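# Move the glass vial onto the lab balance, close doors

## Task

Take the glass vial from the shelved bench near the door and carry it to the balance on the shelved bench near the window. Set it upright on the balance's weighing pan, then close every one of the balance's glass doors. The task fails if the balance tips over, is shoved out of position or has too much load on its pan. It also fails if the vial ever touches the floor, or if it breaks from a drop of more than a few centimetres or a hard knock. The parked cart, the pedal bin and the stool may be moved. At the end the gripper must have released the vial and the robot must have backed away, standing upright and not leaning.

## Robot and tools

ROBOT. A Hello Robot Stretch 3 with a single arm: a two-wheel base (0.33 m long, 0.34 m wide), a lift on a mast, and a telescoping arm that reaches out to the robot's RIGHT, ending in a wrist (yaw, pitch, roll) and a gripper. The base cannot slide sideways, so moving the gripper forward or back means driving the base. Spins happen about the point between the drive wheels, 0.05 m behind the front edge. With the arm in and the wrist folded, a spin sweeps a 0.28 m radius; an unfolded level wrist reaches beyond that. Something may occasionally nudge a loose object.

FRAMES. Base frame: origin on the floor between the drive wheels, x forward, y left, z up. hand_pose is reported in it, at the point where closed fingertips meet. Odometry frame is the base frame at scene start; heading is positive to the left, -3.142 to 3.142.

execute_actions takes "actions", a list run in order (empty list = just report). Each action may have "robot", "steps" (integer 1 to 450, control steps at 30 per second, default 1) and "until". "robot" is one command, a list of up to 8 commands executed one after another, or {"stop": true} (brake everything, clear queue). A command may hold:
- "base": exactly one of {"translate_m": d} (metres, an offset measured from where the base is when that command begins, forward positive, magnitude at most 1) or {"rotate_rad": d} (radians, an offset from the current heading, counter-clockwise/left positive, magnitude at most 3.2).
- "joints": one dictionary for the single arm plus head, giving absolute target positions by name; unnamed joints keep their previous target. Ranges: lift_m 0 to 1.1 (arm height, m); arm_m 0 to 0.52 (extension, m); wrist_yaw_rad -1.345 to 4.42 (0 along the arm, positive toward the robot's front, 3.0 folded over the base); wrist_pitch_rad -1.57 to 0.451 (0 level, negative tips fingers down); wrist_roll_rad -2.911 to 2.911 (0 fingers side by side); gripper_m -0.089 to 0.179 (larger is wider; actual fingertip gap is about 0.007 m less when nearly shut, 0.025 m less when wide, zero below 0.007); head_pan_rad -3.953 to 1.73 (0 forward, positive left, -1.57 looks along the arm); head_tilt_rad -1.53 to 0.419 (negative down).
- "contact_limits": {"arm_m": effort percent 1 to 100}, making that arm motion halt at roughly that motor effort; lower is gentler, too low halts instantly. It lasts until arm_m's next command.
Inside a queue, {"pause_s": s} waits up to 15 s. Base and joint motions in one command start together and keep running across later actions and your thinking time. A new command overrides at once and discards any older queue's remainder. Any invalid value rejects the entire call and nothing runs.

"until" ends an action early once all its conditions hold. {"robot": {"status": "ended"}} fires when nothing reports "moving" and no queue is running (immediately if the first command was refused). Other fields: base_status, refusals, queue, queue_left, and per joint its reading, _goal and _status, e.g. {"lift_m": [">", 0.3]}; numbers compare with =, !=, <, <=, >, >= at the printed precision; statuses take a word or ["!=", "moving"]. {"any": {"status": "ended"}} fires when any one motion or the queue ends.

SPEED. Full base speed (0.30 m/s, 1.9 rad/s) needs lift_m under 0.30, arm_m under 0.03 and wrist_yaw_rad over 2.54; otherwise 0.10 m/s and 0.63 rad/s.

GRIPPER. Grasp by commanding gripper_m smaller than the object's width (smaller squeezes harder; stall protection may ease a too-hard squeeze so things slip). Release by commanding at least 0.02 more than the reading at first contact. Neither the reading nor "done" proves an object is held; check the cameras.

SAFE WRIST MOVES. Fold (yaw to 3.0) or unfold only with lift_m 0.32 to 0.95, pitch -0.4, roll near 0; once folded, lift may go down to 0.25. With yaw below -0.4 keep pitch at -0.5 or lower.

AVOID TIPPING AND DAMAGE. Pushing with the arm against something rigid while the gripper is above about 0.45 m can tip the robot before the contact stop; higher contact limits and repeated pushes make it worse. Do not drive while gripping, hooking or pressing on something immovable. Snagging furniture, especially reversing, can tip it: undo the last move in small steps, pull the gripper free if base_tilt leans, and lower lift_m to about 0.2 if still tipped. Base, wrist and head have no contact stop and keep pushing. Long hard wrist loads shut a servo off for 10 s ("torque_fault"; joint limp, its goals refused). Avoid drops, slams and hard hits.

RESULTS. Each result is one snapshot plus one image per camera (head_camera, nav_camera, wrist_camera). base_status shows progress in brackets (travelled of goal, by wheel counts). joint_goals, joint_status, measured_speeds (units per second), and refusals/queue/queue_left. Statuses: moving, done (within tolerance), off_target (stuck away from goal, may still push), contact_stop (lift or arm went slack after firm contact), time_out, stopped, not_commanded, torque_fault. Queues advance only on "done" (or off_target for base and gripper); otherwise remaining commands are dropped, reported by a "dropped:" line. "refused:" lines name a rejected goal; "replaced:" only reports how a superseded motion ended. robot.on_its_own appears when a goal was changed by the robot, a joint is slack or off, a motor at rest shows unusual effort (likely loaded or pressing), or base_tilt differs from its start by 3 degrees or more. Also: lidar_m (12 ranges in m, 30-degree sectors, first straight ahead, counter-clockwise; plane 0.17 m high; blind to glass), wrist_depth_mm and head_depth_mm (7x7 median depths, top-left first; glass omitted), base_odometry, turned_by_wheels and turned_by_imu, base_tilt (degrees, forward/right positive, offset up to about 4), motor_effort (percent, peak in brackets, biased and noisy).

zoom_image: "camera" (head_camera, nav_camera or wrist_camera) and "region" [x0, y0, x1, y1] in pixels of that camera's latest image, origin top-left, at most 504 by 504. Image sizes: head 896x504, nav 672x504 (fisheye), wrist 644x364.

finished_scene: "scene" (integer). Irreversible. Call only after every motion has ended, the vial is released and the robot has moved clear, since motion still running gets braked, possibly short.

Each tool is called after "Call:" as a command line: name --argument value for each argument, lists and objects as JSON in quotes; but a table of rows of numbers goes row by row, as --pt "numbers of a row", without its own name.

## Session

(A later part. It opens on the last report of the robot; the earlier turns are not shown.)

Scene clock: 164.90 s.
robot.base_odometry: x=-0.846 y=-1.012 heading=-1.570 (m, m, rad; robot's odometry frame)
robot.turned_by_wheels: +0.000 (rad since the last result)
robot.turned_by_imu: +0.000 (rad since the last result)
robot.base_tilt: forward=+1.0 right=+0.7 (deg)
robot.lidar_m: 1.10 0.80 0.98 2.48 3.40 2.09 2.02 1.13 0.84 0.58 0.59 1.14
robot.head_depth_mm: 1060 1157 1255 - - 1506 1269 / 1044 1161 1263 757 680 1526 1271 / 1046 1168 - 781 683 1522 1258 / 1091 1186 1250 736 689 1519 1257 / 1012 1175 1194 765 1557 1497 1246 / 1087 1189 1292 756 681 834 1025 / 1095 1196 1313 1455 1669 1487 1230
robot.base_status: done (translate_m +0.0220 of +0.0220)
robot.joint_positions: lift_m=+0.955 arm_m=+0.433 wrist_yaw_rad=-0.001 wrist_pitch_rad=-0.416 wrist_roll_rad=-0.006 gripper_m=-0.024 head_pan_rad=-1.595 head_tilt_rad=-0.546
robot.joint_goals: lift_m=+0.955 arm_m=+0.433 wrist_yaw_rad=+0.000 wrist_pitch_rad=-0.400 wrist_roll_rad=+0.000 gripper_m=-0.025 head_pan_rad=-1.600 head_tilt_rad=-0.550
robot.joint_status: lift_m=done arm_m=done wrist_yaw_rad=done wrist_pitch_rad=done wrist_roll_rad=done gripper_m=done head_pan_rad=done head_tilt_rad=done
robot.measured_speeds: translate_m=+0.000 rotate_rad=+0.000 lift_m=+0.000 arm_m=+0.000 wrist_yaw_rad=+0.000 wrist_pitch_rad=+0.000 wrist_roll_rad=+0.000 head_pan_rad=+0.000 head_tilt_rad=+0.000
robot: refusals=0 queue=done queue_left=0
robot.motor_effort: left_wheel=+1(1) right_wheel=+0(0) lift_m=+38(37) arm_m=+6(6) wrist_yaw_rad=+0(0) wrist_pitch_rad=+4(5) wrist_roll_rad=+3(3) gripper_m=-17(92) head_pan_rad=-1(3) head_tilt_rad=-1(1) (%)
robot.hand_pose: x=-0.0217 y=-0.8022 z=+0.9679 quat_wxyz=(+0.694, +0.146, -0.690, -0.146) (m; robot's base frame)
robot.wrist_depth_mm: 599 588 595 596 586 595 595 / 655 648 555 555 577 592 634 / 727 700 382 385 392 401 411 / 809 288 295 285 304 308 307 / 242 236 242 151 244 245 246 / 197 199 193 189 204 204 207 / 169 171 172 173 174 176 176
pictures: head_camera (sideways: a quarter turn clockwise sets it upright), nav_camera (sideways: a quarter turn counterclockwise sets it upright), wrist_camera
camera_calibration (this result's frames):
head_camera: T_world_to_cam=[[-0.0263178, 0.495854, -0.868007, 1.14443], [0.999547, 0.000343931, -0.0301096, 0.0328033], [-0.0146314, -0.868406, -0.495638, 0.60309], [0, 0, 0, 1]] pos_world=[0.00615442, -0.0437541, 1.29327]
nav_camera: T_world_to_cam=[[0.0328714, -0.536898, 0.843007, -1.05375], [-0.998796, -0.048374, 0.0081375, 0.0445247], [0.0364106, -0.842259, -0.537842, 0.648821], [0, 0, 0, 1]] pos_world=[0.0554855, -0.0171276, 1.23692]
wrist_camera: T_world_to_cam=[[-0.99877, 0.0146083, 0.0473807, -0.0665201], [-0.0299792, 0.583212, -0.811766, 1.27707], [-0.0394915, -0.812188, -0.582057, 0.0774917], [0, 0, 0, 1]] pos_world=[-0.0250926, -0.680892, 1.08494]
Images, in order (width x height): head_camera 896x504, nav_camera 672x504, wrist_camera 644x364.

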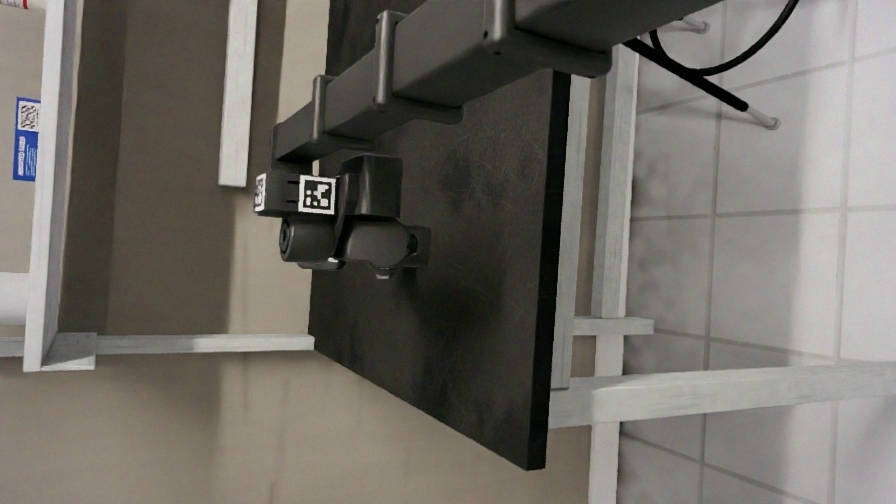

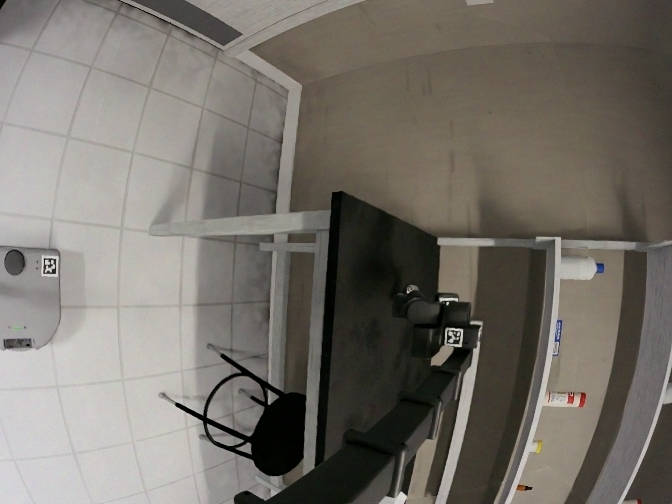

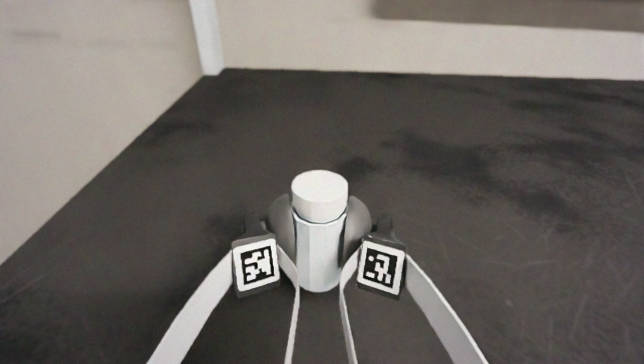

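Call:
execute_actions --actions '[{"robot": [{"joints": {"arm_m": 0.0, "lift_m": 0.95}}, {"joints": {"wrist_yaw_rad": 3.0, "head_pan_rad": 0.0, "head_tilt_rad": -0.5}}, {"base": {"rotate_rad": 2.291}, "joints": {"lift_m": 0.28}}], "steps": 450, "until": {"robot": {"status": "ended"}}}]'

Scene clock: 196.07 s.
robot.base_odometry: x=-0.846 y=-1.012 heading=+0.720 (m, m, rad; robot's odometry frame)
robot.turned_by_wheels: +2.291 (rad since the last result)
robot.turned_by_imu: +2.302 (rad since the last result)
robot.base_tilt: forward=+0.9 right=+0.7 (deg)
robot.lidar_m: 2.41 2.03 1.36 0.83 1.21 0.59 1.32 1.11 0.92 0.80 1.26 3.28
robot.head_depth_mm: 3051 3162 3357 2925 2074 1605 1311 / 3306 3493 3637 2887 2054 1583 1300 / 3529 3756 - 2828 2022 1574 1288 / 3159 3492 3807 2794 2012 1562 1282 / 2865 3097 3417 2767 1986 1551 1274 / 2658 2780 2399 2556 1975 1535 1268 / 2132 2227 2167 2337 1954 1517 1264
robot.base_status: done (rotate_rad +2.2908 of +2.2910)
robot.joint_positions: lift_m=+0.280 arm_m=+0.000 wrist_yaw_rad=+2.997 wrist_pitch_rad=-0.417 wrist_roll_rad=-0.004 gripper_m=-0.024 head_pan_rad=-0.007 head_tilt_rad=-0.507
robot.joint_goals: lift_m=+0.280 arm_m=+0.000 wrist_yaw_rad=+3.000 wrist_pitch_rad=-0.400 wrist_roll_rad=+0.000 gripper_m=-0.025 head_pan_rad=+0.000 head_tilt_rad=-0.500
robot.joint_status: lift_m=done arm_m=done wrist_yaw_rad=done wrist_pitch_rad=done wrist_roll_rad=done gripper_m=done head_pan_rad=done head_tilt_rad=done
robot.measured_speeds: translate_m=+0.000 rotate_rad=+0.000 lift_m=+0.000 arm_m=+0.000 wrist_yaw_rad=+0.000 wrist_pitch_rad=+0.000 wrist_roll_rad=+0.000 head_pan_rad=+0.000 head_tilt_rad=+0.000
robot: refusals=0 queue=done queue_left=0
robot.motor_effort: left_wheel=-4(8) right_wheel=+3(5) lift_m=+23(40) arm_m=-5(6) wrist_yaw_rad=+3(2) wrist_pitch_rad=+5(5) wrist_roll_rad=+2(3) gripper_m=-18(18) head_pan_rad=+3(45) head_tilt_rad=+2(5) (%)
robot.hand_pose: x=+0.0111 y=+0.0769 z=+0.2933 quat_wxyz=(+0.196, +0.699, +0.097, +0.681) (m; robot's base frame)
robot.wrist_depth_mm: - - - - - - - / - - - - - - - / 942 - 949 972 975 - - / 703 705 705 707 741 736 749 / 565 580 - 151 605 597 606 / 475 496 - 169 498 493 501 / - - - - 422 435 425
pictures: head_camera (sideways: a quarter turn clockwise sets it upright), nav_camera (sideways: a quarter turn counterclockwise sets it upright), wrist_camera
camera_calibration (this result's frames):
head_camera: T_world_to_cam=[[-0.461536, -0.0350377, -0.886429, 1.17111], [-0.0162761, 0.999386, -0.0310281, 0.0401972], [0.886972, 0.000107037, -0.461822, 0.553589], [0, 0, 0, 1]] pos_world=[0.0501452, 0.000801275, 1.29501]
nav_camera: T_world_to_cam=[[0.503394, 0.0422865, 0.863022, -1.08272], [0.0650968, -0.997819, 0.0109208, 0.0344109], [0.861602, 0.0506825, -0.505048, 0.60112], [0, 0, 0, 1]] pos_world=[0.024869, 0.049654, 1.23763]
wrist_camera: T_world_to_cam=[[0.98639, -0.157869, 0.0459657, -0.0229386], [-0.0553457, -0.582024, -0.811286, 0.307435], [0.15483, 0.7977, -0.58284, 0.274438], [0, 0, 0, 1]] pos_world=[-0.00284964, -0.0436057, 0.410426]
Images, in order (width x height): head_camera 896x504, nav_camera 672x504, wrist_camera 644x364.

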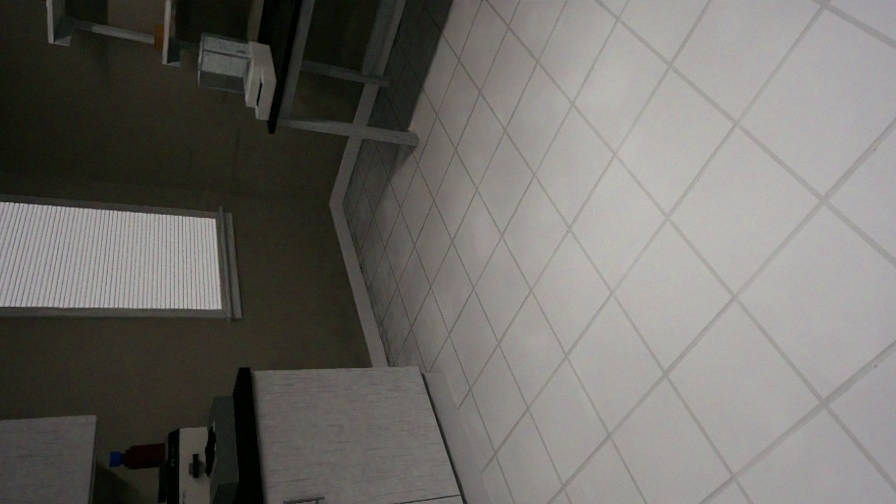

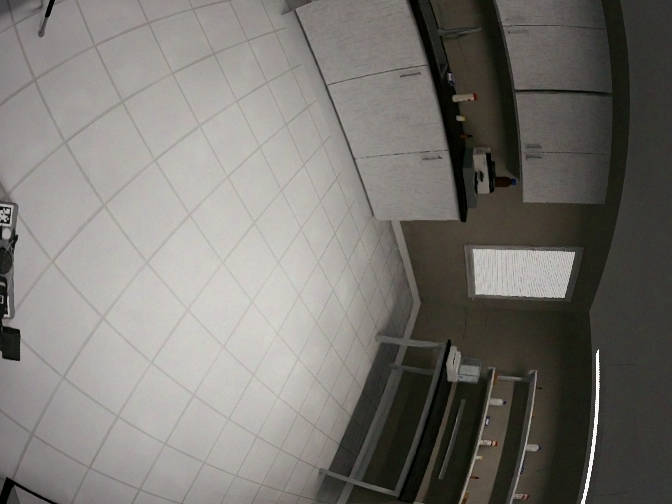

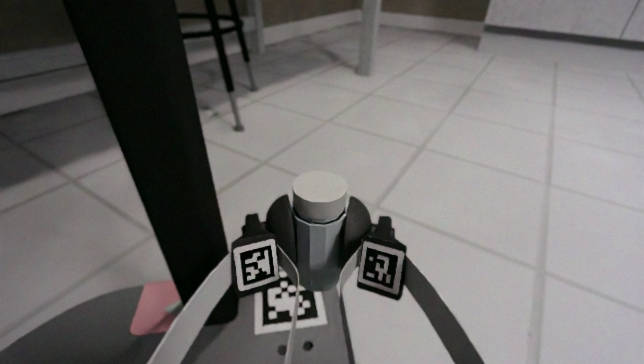

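Call:
execute_actions --actions '[{"robot": [{"base": {"translate_m": 1.0}}, {"base": {"translate_m": 1.0}}, {"base": {"translate_m": 1.0}}, {"base": {"translate_m": 0.186}}, {"base": {"rotate_rad": -0.775}, "joints": {"head_pan_rad": -1.2, "head_tilt_rad": -0.6}}, {"base": {"translate_m": 0.40}}, {"joints": {"lift_m": 0.92}}], "steps": 450, "until": {"robot": {"status": "ended"}}}, {"steps": 450, "until": {"robot": {"status": "ended"}}}]'

Scene clock: 227.20 s.
robot.base_odometry: x=+1.948 y=+1.068 heading=-0.054 (m, m, rad; robot's odometry frame)
robot.turned_by_wheels: -0.775 (rad since the last result)
robot.turned_by_imu: -0.776 (rad since the last result)
robot.base_tilt: forward=+1.0 right=+0.4 (deg)
robot.lidar_m: 0.69 0.71 0.51 0.49 0.50 0.67 1.19 3.69 2.92 0.55 0.77 0.72
robot.head_depth_mm: 2616 2833 1577 1042 684 693 - / 2665 2971 1431 795 681 743 - / 1724 2515 1339 799 702 1460 - / 1256 1713 1485 778 730 1451 1246 / 1180 1325 1374 984 790 1450 1211 / 739 550 1186 976 820 1368 1200 / 861 568 1015 966 880 1088 1173
robot.base_status: done (translate_m +0.4000 of +0.4000)
robot.joint_positions: lift_m=+0.920 arm_m=+0.000 wrist_yaw_rad=+2.998 wrist_pitch_rad=-0.417 wrist_roll_rad=-0.004 gripper_m=-0.024 head_pan_rad=-1.193 head_tilt_rad=-0.593
robot.joint_goals: lift_m=+0.920 arm_m=+0.000 wrist_yaw_rad=+3.000 wrist_pitch_rad=-0.400 wrist_roll_rad=+0.000 gripper_m=-0.025 head_pan_rad=-1.200 head_tilt_rad=-0.600
robot.joint_status: lift_m=done arm_m=done wrist_yaw_rad=done wrist_pitch_rad=done wrist_roll_rad=done gripper_m=done head_pan_rad=done head_tilt_rad=done
robot.measured_speeds: translate_m=+0.000 rotate_rad=+0.000 lift_m=+0.000 arm_m=+0.000 wrist_yaw_rad=+0.000 wrist_pitch_rad=+0.000 wrist_roll_rad=+0.000 head_pan_rad=+0.000 head_tilt_rad=+0.000
robot: refusals=0 queue=done queue_left=0
robot.motor_effort: left_wheel=+4(11) right_wheel=-3(8) lift_m=+39(39) arm_m=-5(5) wrist_yaw_rad=+2(2) wrist_pitch_rad=+5(5) wrist_roll_rad=+2(2) gripper_m=-18(19) head_pan_rad=-4(46) head_tilt_rad=-3(10) (%)
robot.hand_pose: x=+0.0109 y=+0.0769 z=+0.9326 quat_wxyz=(+0.196, +0.699, +0.097, +0.681) (m; robot's base frame)
robot.wrist_depth_mm: 423 - 472 503 531 543 604 / 458 - 512 554 593 623 645 / 485 - 537 587 631 716 680 / 567 591 643 645 751 825 681 / 616 667 - 151 842 895 692 / 704 735 - 908 - 981 698 / 814 884 967 - - - 699
pictures: head_camera (sideways: a quarter turn clockwise sets it upright), nav_camera (sideways: a quarter turn counterclockwise sets it upright), wrist_camera
camera_calibration (this result's frames):
head_camera: T_world_to_cam=[[-0.23304, 0.483517, -0.843744, 1.11405], [0.919264, 0.392578, -0.0289264, 0.0317509], [0.317249, -0.782364, -0.535966, 0.653535], [0, 0, 0, 1]] pos_world=[0.0230964, -0.0398236, 1.29116]
nav_camera: T_world_to_cam=[[0.254674, -0.517591, 0.816848, -1.021], [-0.900187, -0.435478, 0.00471961, 0.0483733], [0.353276, -0.736518, -0.576834, 0.697618], [0, 0, 0, 1]] pos_world=[0.0571153, 0.00641393, 1.23618]
wrist_camera: T_world_to_cam=[[0.986514, -0.157088, 0.0459683, -0.0522162], [-0.0549255, -0.582291, -0.811123, 0.825983], [0.154185, 0.79766, -0.583066, 0.647334], [0, 0, 0, 1]] pos_world=[-0.00292924, -0.0435926, 1.04981]
Images, in order (width x height): head_camera 896x504, nav_camera 672x504, wrist_camera 644x364.

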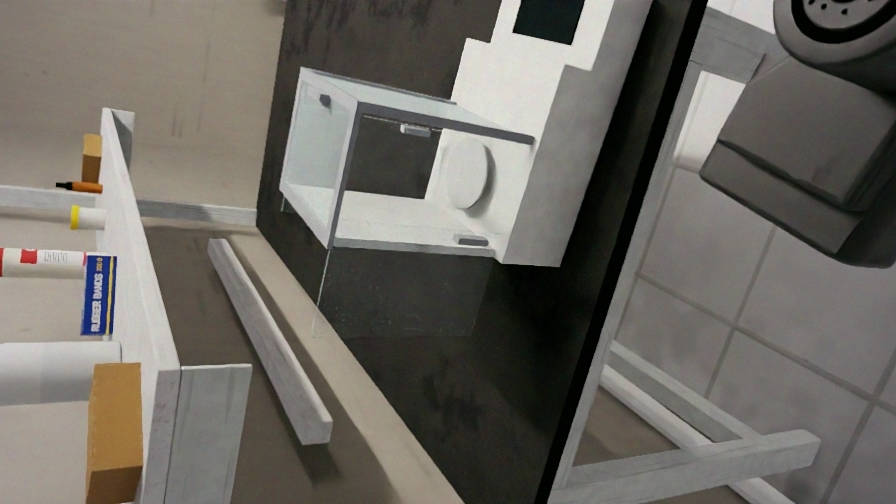

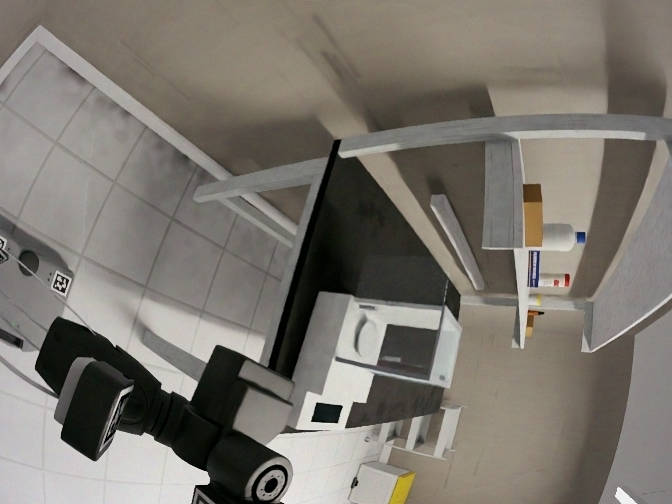

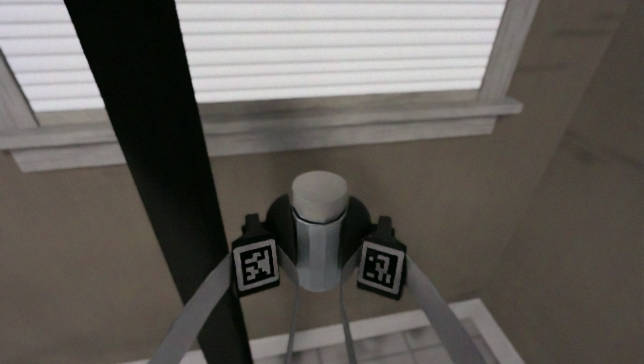

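Call:
zoom_image --camera "head_camera" --region '[260, 40, 600, 350]'

Region (260, 40, 600, 350) of head_camera's 896x504 image, scaled by 1.482, with more detail than that image has; it fills the top 460 rows of this view, and the rest is white.

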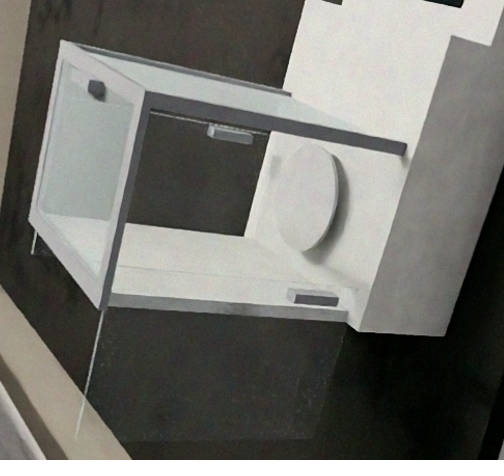

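Call:
execute_actions --actions '[{"robot": [{"base": {"translate_m": 0.187}, "joints": {"wrist_yaw_rad": 0.0, "head_pan_rad": -1.6, "head_tilt_rad": -0.65}}], "steps": 450, "until": {"robot": {"status": "ended"}}}]'

Scene clock: 258.87 s.
robot.base_odometry: x=+2.135 y=+1.058 heading=-0.054 (m, m, rad; robot's odometry frame)
robot.turned_by_wheels: +0.000 (rad since the last result)
robot.turned_by_imu: +0.000 (rad since the last result)
robot.base_tilt: forward=+1.0 right=+0.6 (deg)
robot.lidar_m: 0.50 0.51 0.52 0.49 0.51 0.68 1.37 3.54 0.60 1.64 0.63 0.52
robot.head_depth_mm: 2713 2988 2879 2315 733 - - / 2711 2957 3101 803 717 - - / 2719 2917 1245 735 719 - - / 2693 2887 1313 728 704 - - / 2706 2926 1158 836 731 1394 1188 / 1307 2354 1269 905 731 1388 1178 / 811 464 1252 893 719 1314 1150
robot.base_status: done (translate_m +0.1870 of +0.1870)
robot.joint_positions: lift_m=+0.920 arm_m=+0.000 wrist_yaw_rad=+0.003 wrist_pitch_rad=-0.417 wrist_roll_rad=-0.004 gripper_m=-0.024 head_pan_rad=-1.593 head_tilt_rad=-0.641
robot.joint_goals: lift_m=+0.920 arm_m=+0.000 wrist_yaw_rad=+0.000 wrist_pitch_rad=-0.400 wrist_roll_rad=+0.000 gripper_m=-0.025 head_pan_rad=-1.600 head_tilt_rad=-0.650
robot.joint_status: lift_m=done arm_m=done wrist_yaw_rad=done wrist_pitch_rad=done wrist_roll_rad=done gripper_m=done head_pan_rad=done head_tilt_rad=done
robot.measured_speeds: translate_m=+0.000 rotate_rad=+0.000 lift_m=+0.000 arm_m=+0.000 wrist_yaw_rad=+0.000 wrist_pitch_rad=+0.000 wrist_roll_rad=+0.000 head_pan_rad=+0.000 head_tilt_rad=+0.000
robot: refusals=0 queue=done queue_left=0
robot.motor_effort: left_wheel=+3(9) right_wheel=-3(3) lift_m=+38(38) arm_m=-5(5) wrist_yaw_rad=-2(2) wrist_pitch_rad=+5(5) wrist_roll_rad=+2(2) gripper_m=-18(18) head_pan_rad=-4(36) head_tilt_rad=-2(6) (%)
robot.hand_pose: x=-0.0209 y=-0.3699 z=+0.9326 quat_wxyz=(+0.694, +0.148, -0.690, -0.145) (m; robot's base frame)
robot.wrist_depth_mm: 611 945 - - - - - / 682 914 875 885 - - - / 629 649 620 432 469 - - / 491 497 480 382 408 - - / 397 398 411 152 419 434 - / 434 903 - - 511 - - / 513 962 - - - - -
pictures: head_camera (sideways: a quarter turn clockwise sets it upright), nav_camera (sideways: a quarter turn counterclockwise sets it upright), wrist_camera
camera_calibration (this result's frames):
head_camera: T_world_to_cam=[[-0.0255561, 0.576483, -0.816709, 1.07753], [0.999605, 0.00516063, -0.0276365, 0.0295797], [-0.0117172, -0.817093, -0.576387, 0.708131], [0, 0, 0, 1]] pos_world=[0.00626691, -0.0427244, 1.28901]
nav_camera: T_world_to_cam=[[0.0322507, -0.614937, 0.787916, -0.981925], [-0.998705, -0.0508696, 0.00117699, 0.0535866], [0.0393572, -0.786934, -0.615781, 0.7502], [0, 0, 0, 1]] pos_world=[0.0556592, -0.0107386, 1.23557]
wrist_camera: T_world_to_cam=[[-0.998878, 0.0113732, 0.0459618, -0.0701842], [-0.0306724, 0.58407, -0.811123, 0.996012], [-0.03607, -0.811623, -0.583066, 0.409384], [0, 0, 0, 1]] pos_world=[-0.024789, -0.248678, 1.04981]
Images, in order (width x height): head_camera 896x504, nav_camera 672x504, wrist_camera 644x364.

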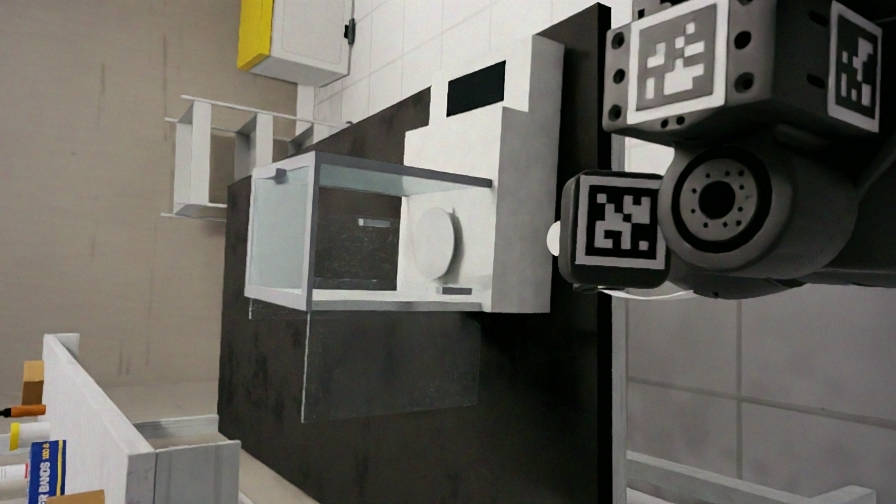

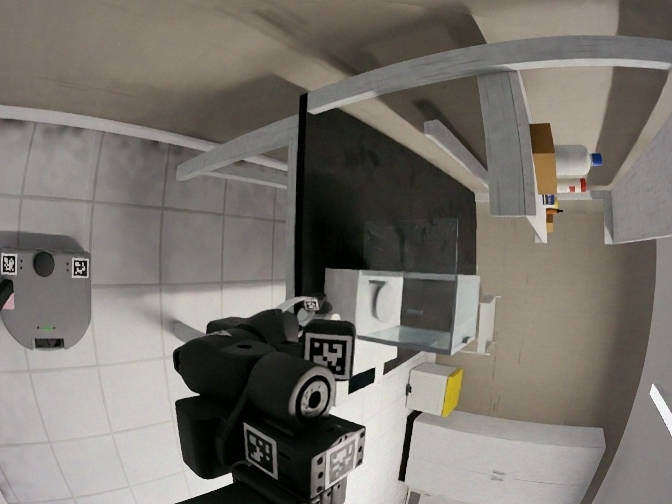

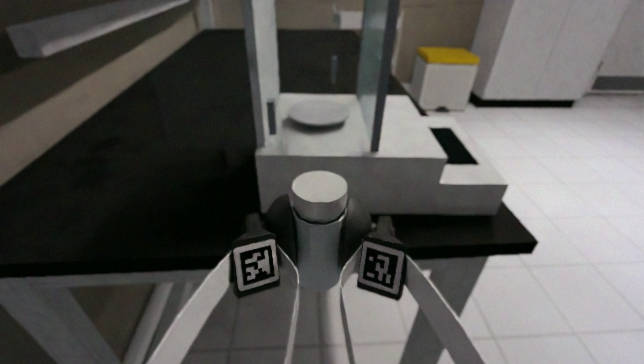

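Call:
zoom_image --camera "head_camera" --region '[220, 120, 580, 440]'

Call:
zoom_image --camera "wrist_camera" --region '[200, 0, 460, 220]'

Region (220, 120, 580, 440) of head_camera's 896x504 image, scaled by 1.400, with more detail than that image has.

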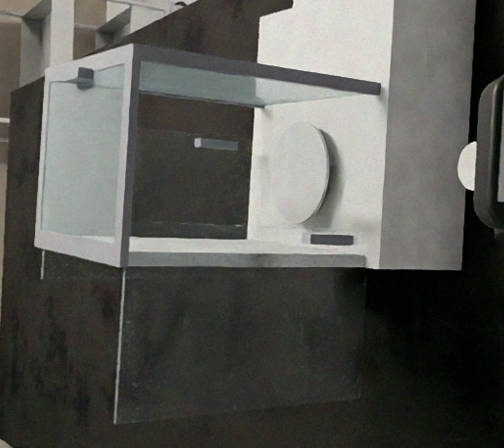

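Region (200, 0, 460, 220) of wrist_camera's 644x364 image, scaled by 1.938; it fills the top 426 rows of this view, and the rest is white.

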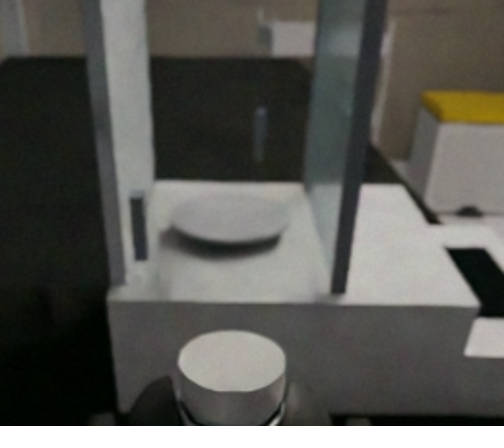

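Call:
execute_actions --actions '[{"robot": [{"base": {"translate_m": -0.012}, "joints": {"arm_m": 0.15}}], "steps": 450, "until": {"robot": {"status": "ended"}}}]'

Scene clock: 277.07 s.
robot.base_odometry: x=+2.123 y=+1.059 heading=-0.054 (m, m, rad; robot's odometry frame)
robot.turned_by_wheels: +0.000 (rad since the last result)
robot.turned_by_imu: +0.000 (rad since the last result)
robot.base_tilt: forward=+1.1 right=+0.5 (deg)
robot.lidar_m: 0.51 0.53 0.52 0.49 0.51 0.68 1.36 3.54 0.59 1.70 0.64 0.54
robot.head_depth_mm: 2732 2994 2853 2669 - 1432 1214 / 2757 2981 3135 - - 897 1182 / 2716 2924 1267 - - 1412 1146 / 2707 2931 1305 1053 - 1403 1192 / 2690 2912 1211 840 731 1397 1183 / 1473 2398 1270 902 732 1386 1178 / 817 473 1242 892 726 1310 1173
robot.base_status: done (translate_m -0.0120 of -0.0120)
robot.joint_positions: lift_m=+0.920 arm_m=+0.150 wrist_yaw_rad=+0.002 wrist_pitch_rad=-0.417 wrist_roll_rad=-0.004 gripper_m=-0.024 head_pan_rad=-1.593 head_tilt_rad=-0.642
robot.joint_goals: lift_m=+0.920 arm_m=+0.150 wrist_yaw_rad=+0.000 wrist_pitch_rad=-0.400 wrist_roll_rad=+0.000 gripper_m=-0.025 head_pan_rad=-1.600 head_tilt_rad=-0.650
robot.joint_status: lift_m=done arm_m=done wrist_yaw_rad=done wrist_pitch_rad=done wrist_roll_rad=done gripper_m=done head_pan_rad=done head_tilt_rad=done
robot.measured_speeds: translate_m=+0.000 rotate_rad=+0.000 lift_m=+0.000 arm_m=+0.000 wrist_yaw_rad=+0.000 wrist_pitch_rad=+0.000 wrist_roll_rad=+0.000 head_pan_rad=+0.000 head_tilt_rad=+0.000
robot: refusals=0 queue=done queue_left=0
robot.motor_effort: left_wheel=+4(6) right_wheel=-2(5) lift_m=+38(38) arm_m=+6(7) wrist_yaw_rad=+0(2) wrist_pitch_rad=+5(5) wrist_roll_rad=+2(2) gripper_m=-18(18) head_pan_rad=-5(4) head_tilt_rad=-3(2) (%)
robot.hand_pose: x=-0.0211 y=-0.5191 z=+0.9326 quat_wxyz=(+0.694, +0.147, -0.690, -0.146) (m; robot's base frame)
robot.wrist_depth_mm: 617 917 259 - - - - / 698 921 265 973 - - - / 647 641 316 677 681 - - / 486 490 315 318 338 - - / 398 397 283 151 271 316 - / 333 337 301 295 284 290 - / 289 289 293 294 297 300 319
pictures: head_camera (sideways: a quarter turn clockwise sets it upright), nav_camera (sideways: a quarter turn counterclockwise sets it upright), wrist_camera
camera_calibration (this result's frames):
head_camera: T_world_to_cam=[[-0.0254299, 0.576766, -0.816514, 1.07728], [0.999606, 0.00496183, -0.0276272, 0.0295676], [-0.011883, -0.816895, -0.576665, 0.708493], [0, 0, 0, 1]] pos_world=[0.00625811, -0.0427201, 1.28899]
nav_camera: T_world_to_cam=[[0.0321167, -0.615211, 0.787708, -0.981652], [-0.998715, -0.050662, 0.00115226, 0.0536188], [0.0391979, -0.786733, -0.616048, 0.750548], [0, 0, 0, 1]] pos_world=[0.0556574, -0.0107264, 1.23557]
wrist_camera: T_world_to_cam=[[-0.998865, 0.0125193, 0.0459618, -0.0681492], [-0.0300021, 0.584105, -0.811123, 1.08319], [-0.0370012, -0.811581, -0.583066, 0.288272], [0, 0, 0, 1]] pos_world=[-0.0249076, -0.397886, 1.04981]
Images, in order (width x height): head_camera 896x504, nav_camera 672x504, wrist_camera 644x364.

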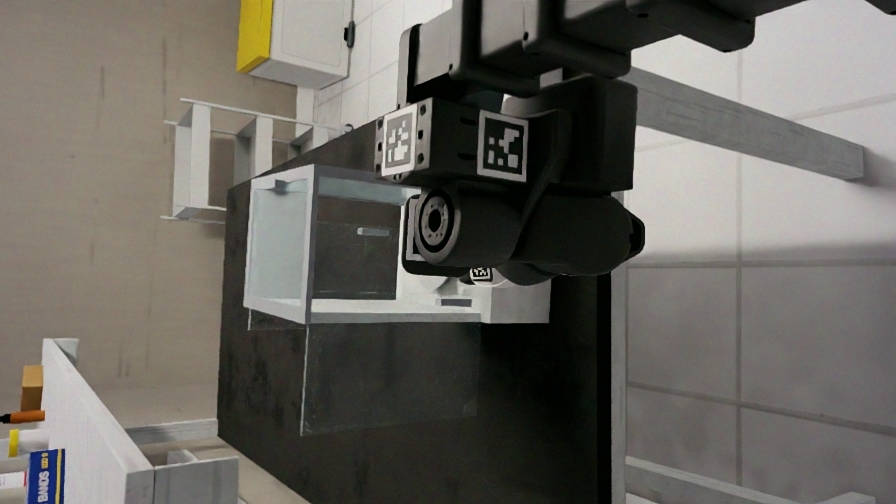

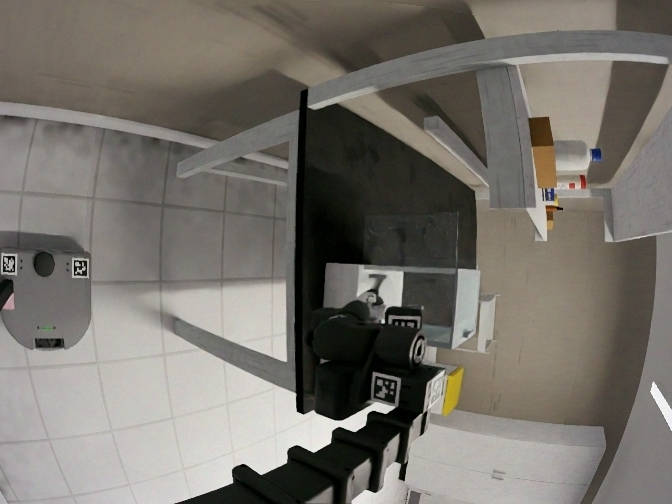

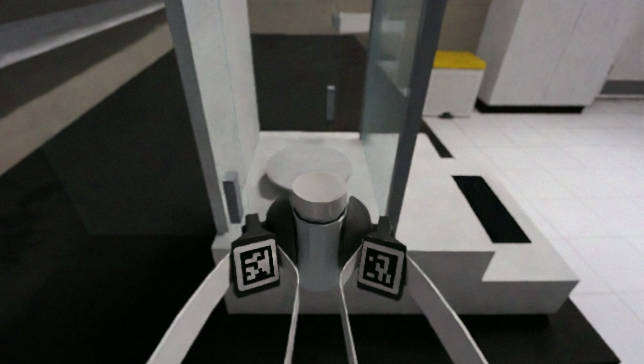

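Call:
zoom_image --camera "wrist_camera" --region '[150, 60, 470, 320]'

Region (150, 60, 470, 320) of wrist_camera's 644x364 image, scaled by 1.575; it fills the top 410 rows of this view, and the rest is white.

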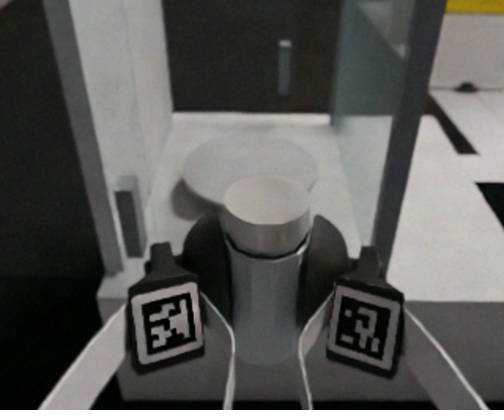

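Call:
execute_actions --actions '[{"robot": {"joints": {"arm_m": 0.23}, "contact_limits": {"arm_m": 15}}, "steps": 300, "until": {"robot": {"status": "ended"}}}]'

Scene clock: 289.13 s.
robot.base_odometry: x=+2.123 y=+1.059 heading=-0.054 (m, m, rad; robot's odometry frame)
robot.turned_by_wheels: +0.000 (rad since the last result)
robot.turned_by_imu: +0.000 (rad since the last result)
robot.base_tilt: forward=+1.0 right=+0.6 (deg)
robot.lidar_m: 0.51 0.53 0.52 0.49 0.51 0.68 1.36 3.52 0.59 1.70 0.64 0.54
robot.head_depth_mm: 2721 2987 2873 - - 1379 1211 / 2713 2967 3193 - 727 894 1175 / 2720 2893 1471 - 719 1422 1145 / 2716 2885 1389 - 724 1416 1182 / 2679 2936 1215 840 729 1402 1182 / 1471 2396 1264 900 732 1391 1172 / 818 473 1243 892 723 1302 1167
robot.base_status: done (translate_m -0.0120 of -0.0120)
robot.joint_positions: lift_m=+0.920 arm_m=+0.230 wrist_yaw_rad=+0.002 wrist_pitch_rad=-0.417 wrist_roll_rad=-0.004 gripper_m=-0.024 head_pan_rad=-1.593 head_tilt_rad=-0.642
robot.joint_goals: lift_m=+0.920 arm_m=+0.230 wrist_yaw_rad=+0.000 wrist_pitch_rad=-0.400 wrist_roll_rad=+0.000 gripper_m=-0.025 head_pan_rad=-1.600 head_tilt_rad=-0.650
robot.joint_status: lift_m=done arm_m=done wrist_yaw_rad=done wrist_pitch_rad=done wrist_roll_rad=done gripper_m=done head_pan_rad=done head_tilt_rad=done
robot.measured_speeds: translate_m=+0.000 rotate_rad=+0.000 lift_m=+0.000 arm_m=+0.000 wrist_yaw_rad=+0.000 wrist_pitch_rad=+0.000 wrist_roll_rad=+0.000 head_pan_rad=+0.000 head_tilt_rad=+0.000
robot: refusals=0 queue=done queue_left=0
robot.motor_effort: left_wheel=+3(3) right_wheel=-3(2) lift_m=+38(39) arm_m=+6(6) wrist_yaw_rad=-1(2) wrist_pitch_rad=+5(5) wrist_roll_rad=+2(2) gripper_m=-18(17) head_pan_rad=-4(5) head_tilt_rad=-3(3) (%)
robot.contact_limits: arm_m 15 (drawing in: default 27, maximum 45; extending or still: default 38, maximum 63)
robot.hand_pose: x=-0.0211 y=-0.5991 z=+0.9326 quat_wxyz=(+0.694, +0.147, -0.690, -0.146) (m; robot's base frame)
robot.wrist_depth_mm: 544 124 257 - - - - / 676 124 257 973 - - - / 636 136 260 661 726 - - / 487 162 263 318 336 - - / 397 380 228 151 260 314 - / 332 330 209 212 213 236 - / 288 290 192 193 194 197 237
pictures: head_camera (sideways: a quarter turn clockwise sets it upright), nav_camera (sideways: a quarter turn counterclockwise sets it upright), wrist_camera
camera_calibration (this result's frames):
head_camera: T_world_to_cam=[[-0.0254289, 0.576768, -0.816512, 1.07728], [0.999606, 0.00496035, -0.0276272, 0.0295675], [-0.0118843, -0.816893, -0.576666, 0.708495], [0, 0, 0, 1]] pos_world=[0.00625804, -0.04272, 1.28899]
nav_camera: T_world_to_cam=[[0.0321157, -0.615213, 0.787707, -0.98165], [-0.998715, -0.0506604, 0.00115209, 0.053619], [0.0391968, -0.786732, -0.61605, 0.75055], [0, 0, 0, 1]] pos_world=[0.0556574, -0.0107263, 1.23557]
wrist_camera: T_world_to_cam=[[-0.998865, 0.0125221, 0.0459619, -0.0671468], [-0.0300006, 0.584105, -0.811123, 1.12992], [-0.0370036, -0.811581, -0.583067, 0.223344], [0, 0, 0, 1]] pos_world=[-0.0249078, -0.477887, 1.04981]
Images, in order (width x height): head_camera 896x504, nav_camera 672x504, wrist_camera 644x364.

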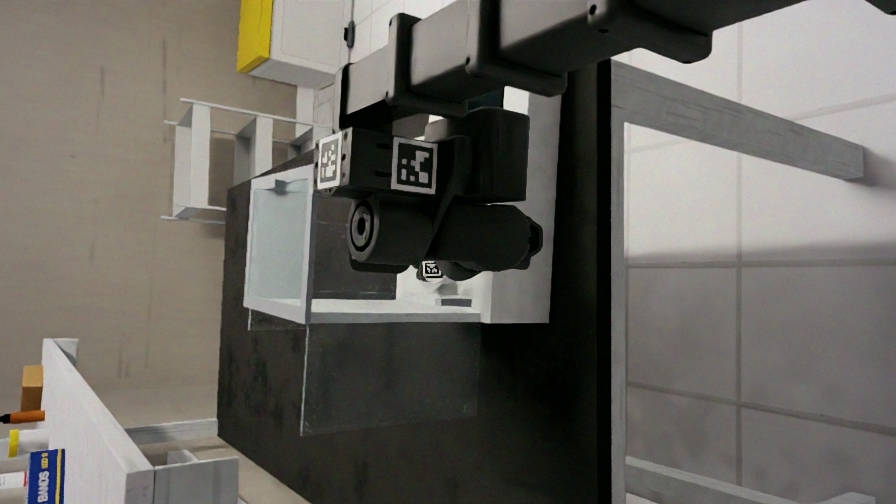

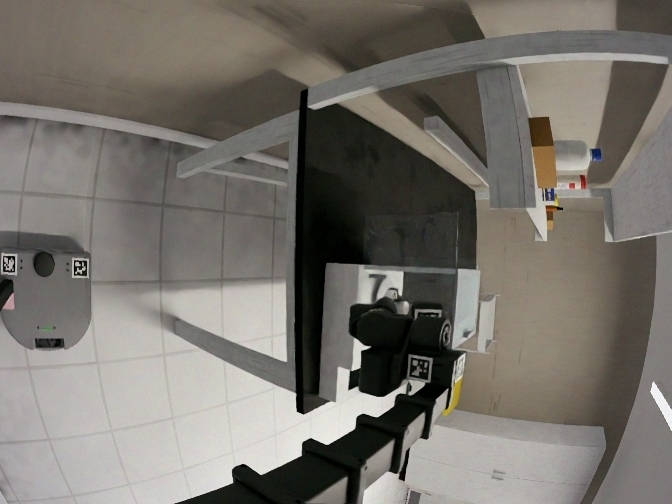

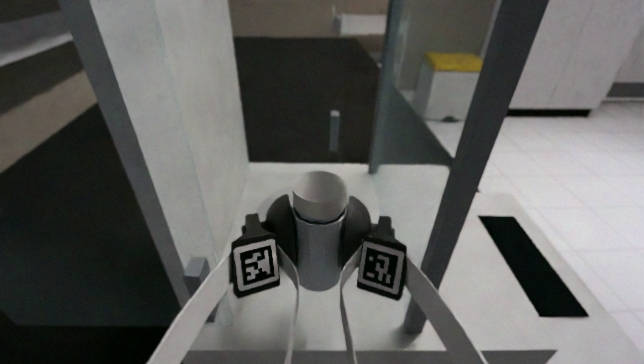

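Call:
execute_actions --actions '[{"robot": {"joints": {"arm_m": 0.285}, "contact_limits": {"arm_m": 15}}, "steps": 300, "until": {"robot": {"status": "ended"}}}]'

Scene clock: 292.77 s.
robot.base_odometry: x=+2.123 y=+1.059 heading=-0.054 (m, m, rad; robot's odometry frame)
robot.turned_by_wheels: +0.000 (rad since the last result)
robot.turned_by_imu: +0.000 (rad since the last result)
robot.base_tilt: forward=+1.1 right=+0.7 (deg)
robot.lidar_m: 0.51 0.53 0.52 0.49 0.51 0.68 1.36 3.54 0.59 1.70 0.64 0.54
robot.head_depth_mm: 2756 2943 2860 - - 1380 1214 / 2734 2951 3220 769 726 897 1178 / 2689 2915 1625 691 719 1423 1151 / 2706 2902 1444 691 718 1398 1185 / 2664 2898 1216 841 730 1394 1178 / 1473 2407 1270 902 732 1389 1175 / 817 473 1247 890 724 1311 1172
robot.base_status: done (translate_m -0.0120 of -0.0120)
robot.joint_positions: lift_m=+0.920 arm_m=+0.285 wrist_yaw_rad=+0.002 wrist_pitch_rad=-0.417 wrist_roll_rad=-0.004 gripper_m=-0.024 head_pan_rad=-1.593 head_tilt_rad=-0.642
robot.joint_goals: lift_m=+0.920 arm_m=+0.285 wrist_yaw_rad=+0.000 wrist_pitch_rad=-0.400 wrist_roll_rad=+0.000 gripper_m=-0.025 head_pan_rad=-1.600 head_tilt_rad=-0.650
robot.joint_status: lift_m=done arm_m=done wrist_yaw_rad=done wrist_pitch_rad=done wrist_roll_rad=done gripper_m=done head_pan_rad=done head_tilt_rad=done
robot.measured_speeds: translate_m=+0.000 rotate_rad=+0.000 lift_m=+0.000 arm_m=+0.000 wrist_yaw_rad=+0.000 wrist_pitch_rad=+0.000 wrist_roll_rad=+0.000 head_pan_rad=+0.000 head_tilt_rad=+0.000
robot: refusals=0 queue=done queue_left=0
robot.motor_effort: left_wheel=+3(3) right_wheel=-2(2) lift_m=+39(38) arm_m=+6(6) wrist_yaw_rad=+0(1) wrist_pitch_rad=+5(5) wrist_roll_rad=+2(3) gripper_m=-18(18) head_pan_rad=-4(4) head_tilt_rad=-3(3) (%)
robot.contact_limits: arm_m 15 (drawing in: default 27, maximum 45; extending or still: default 38, maximum 63)
robot.hand_pose: x=-0.0211 y=-0.6541 z=+0.9326 quat_wxyz=(+0.694, +0.147, -0.690, -0.146) (m; robot's base frame)
robot.wrist_depth_mm: 92 123 - - - - - / 92 123 803 964 - - - / 93 123 593 654 686 - - / 93 124 259 479 511 - 65 / 93 125 226 151 271 315 72 / 96 125 199 195 228 213 - / 280 116 191 187 194 102 233
pictures: head_camera (sideways: a quarter turn clockwise sets it upright), nav_camera (sideways: a quarter turn counterclockwise sets it upright), wrist_camera
camera_calibration (this result's frames):
head_camera: T_world_to_cam=[[-0.0254289, 0.576768, -0.816512, 1.07728], [0.999606, 0.00496035, -0.0276272, 0.0295675], [-0.0118843, -0.816893, -0.576667, 0.708496], [0, 0, 0, 1]] pos_world=[0.00625804, -0.04272, 1.28899]
nav_camera: T_world_to_cam=[[0.0321157, -0.615213, 0.787706, -0.98165], [-0.998715, -0.0506604, 0.00115207, 0.0536191], [0.0391968, -0.786731, -0.61605, 0.75055], [0, 0, 0, 1]] pos_world=[0.0556574, -0.0107263, 1.23557]
wrist_camera: T_world_to_cam=[[-0.998865, 0.012522, 0.045962, -0.0664582], [-0.0300007, 0.584105, -0.811123, 1.16204], [-0.0370036, -0.811581, -0.583067, 0.178706], [0, 0, 0, 1]] pos_world=[-0.0249078, -0.53289, 1.04981]
Images, in order (width x height): head_camera 896x504, nav_camera 672x504, wrist_camera 644x364.

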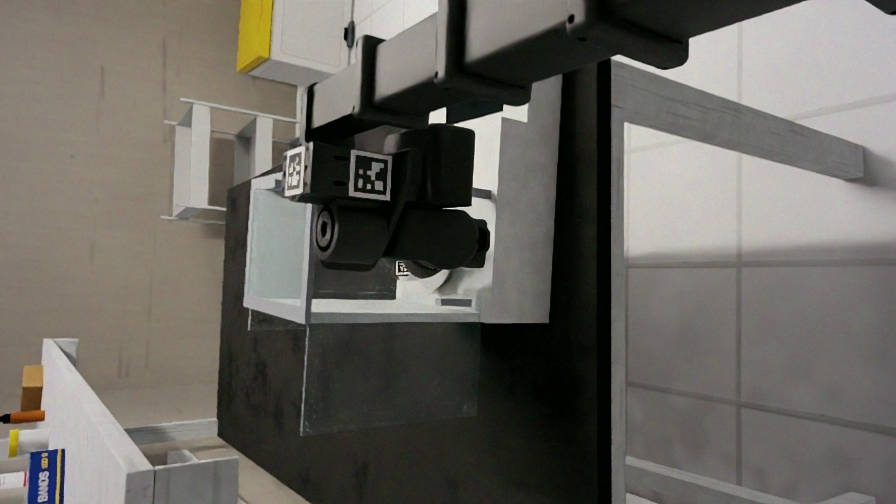

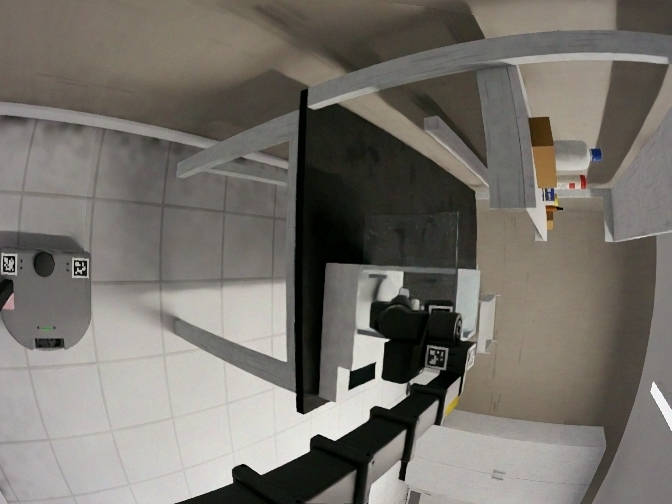

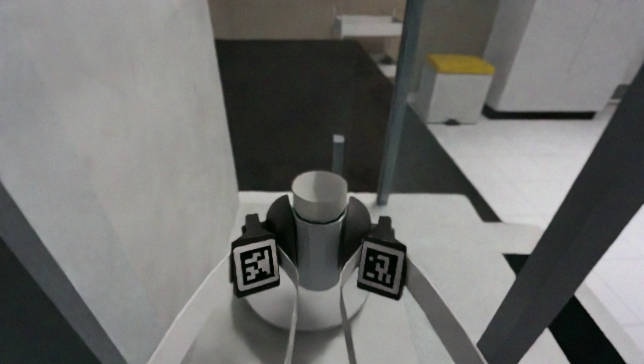

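Call:
zoom_image --camera "wrist_camera" --region '[0, 100, 330, 364]'

Call:
zoom_image --camera "wrist_camera" --region '[200, 150, 560, 364]'

Region (0, 100, 330, 364) of wrist_camera's 644x364 image, scaled by 1.527; it fills the top 403 rows of this view, and the rest is white.

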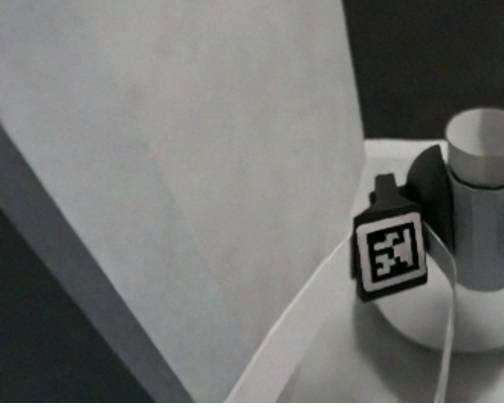

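Region (200, 150, 560, 364) of wrist_camera's 644x364 image, scaled by 1.400; it fills the top 300 rows of this view, and the rest is white.

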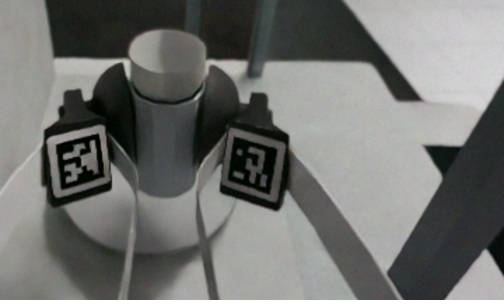

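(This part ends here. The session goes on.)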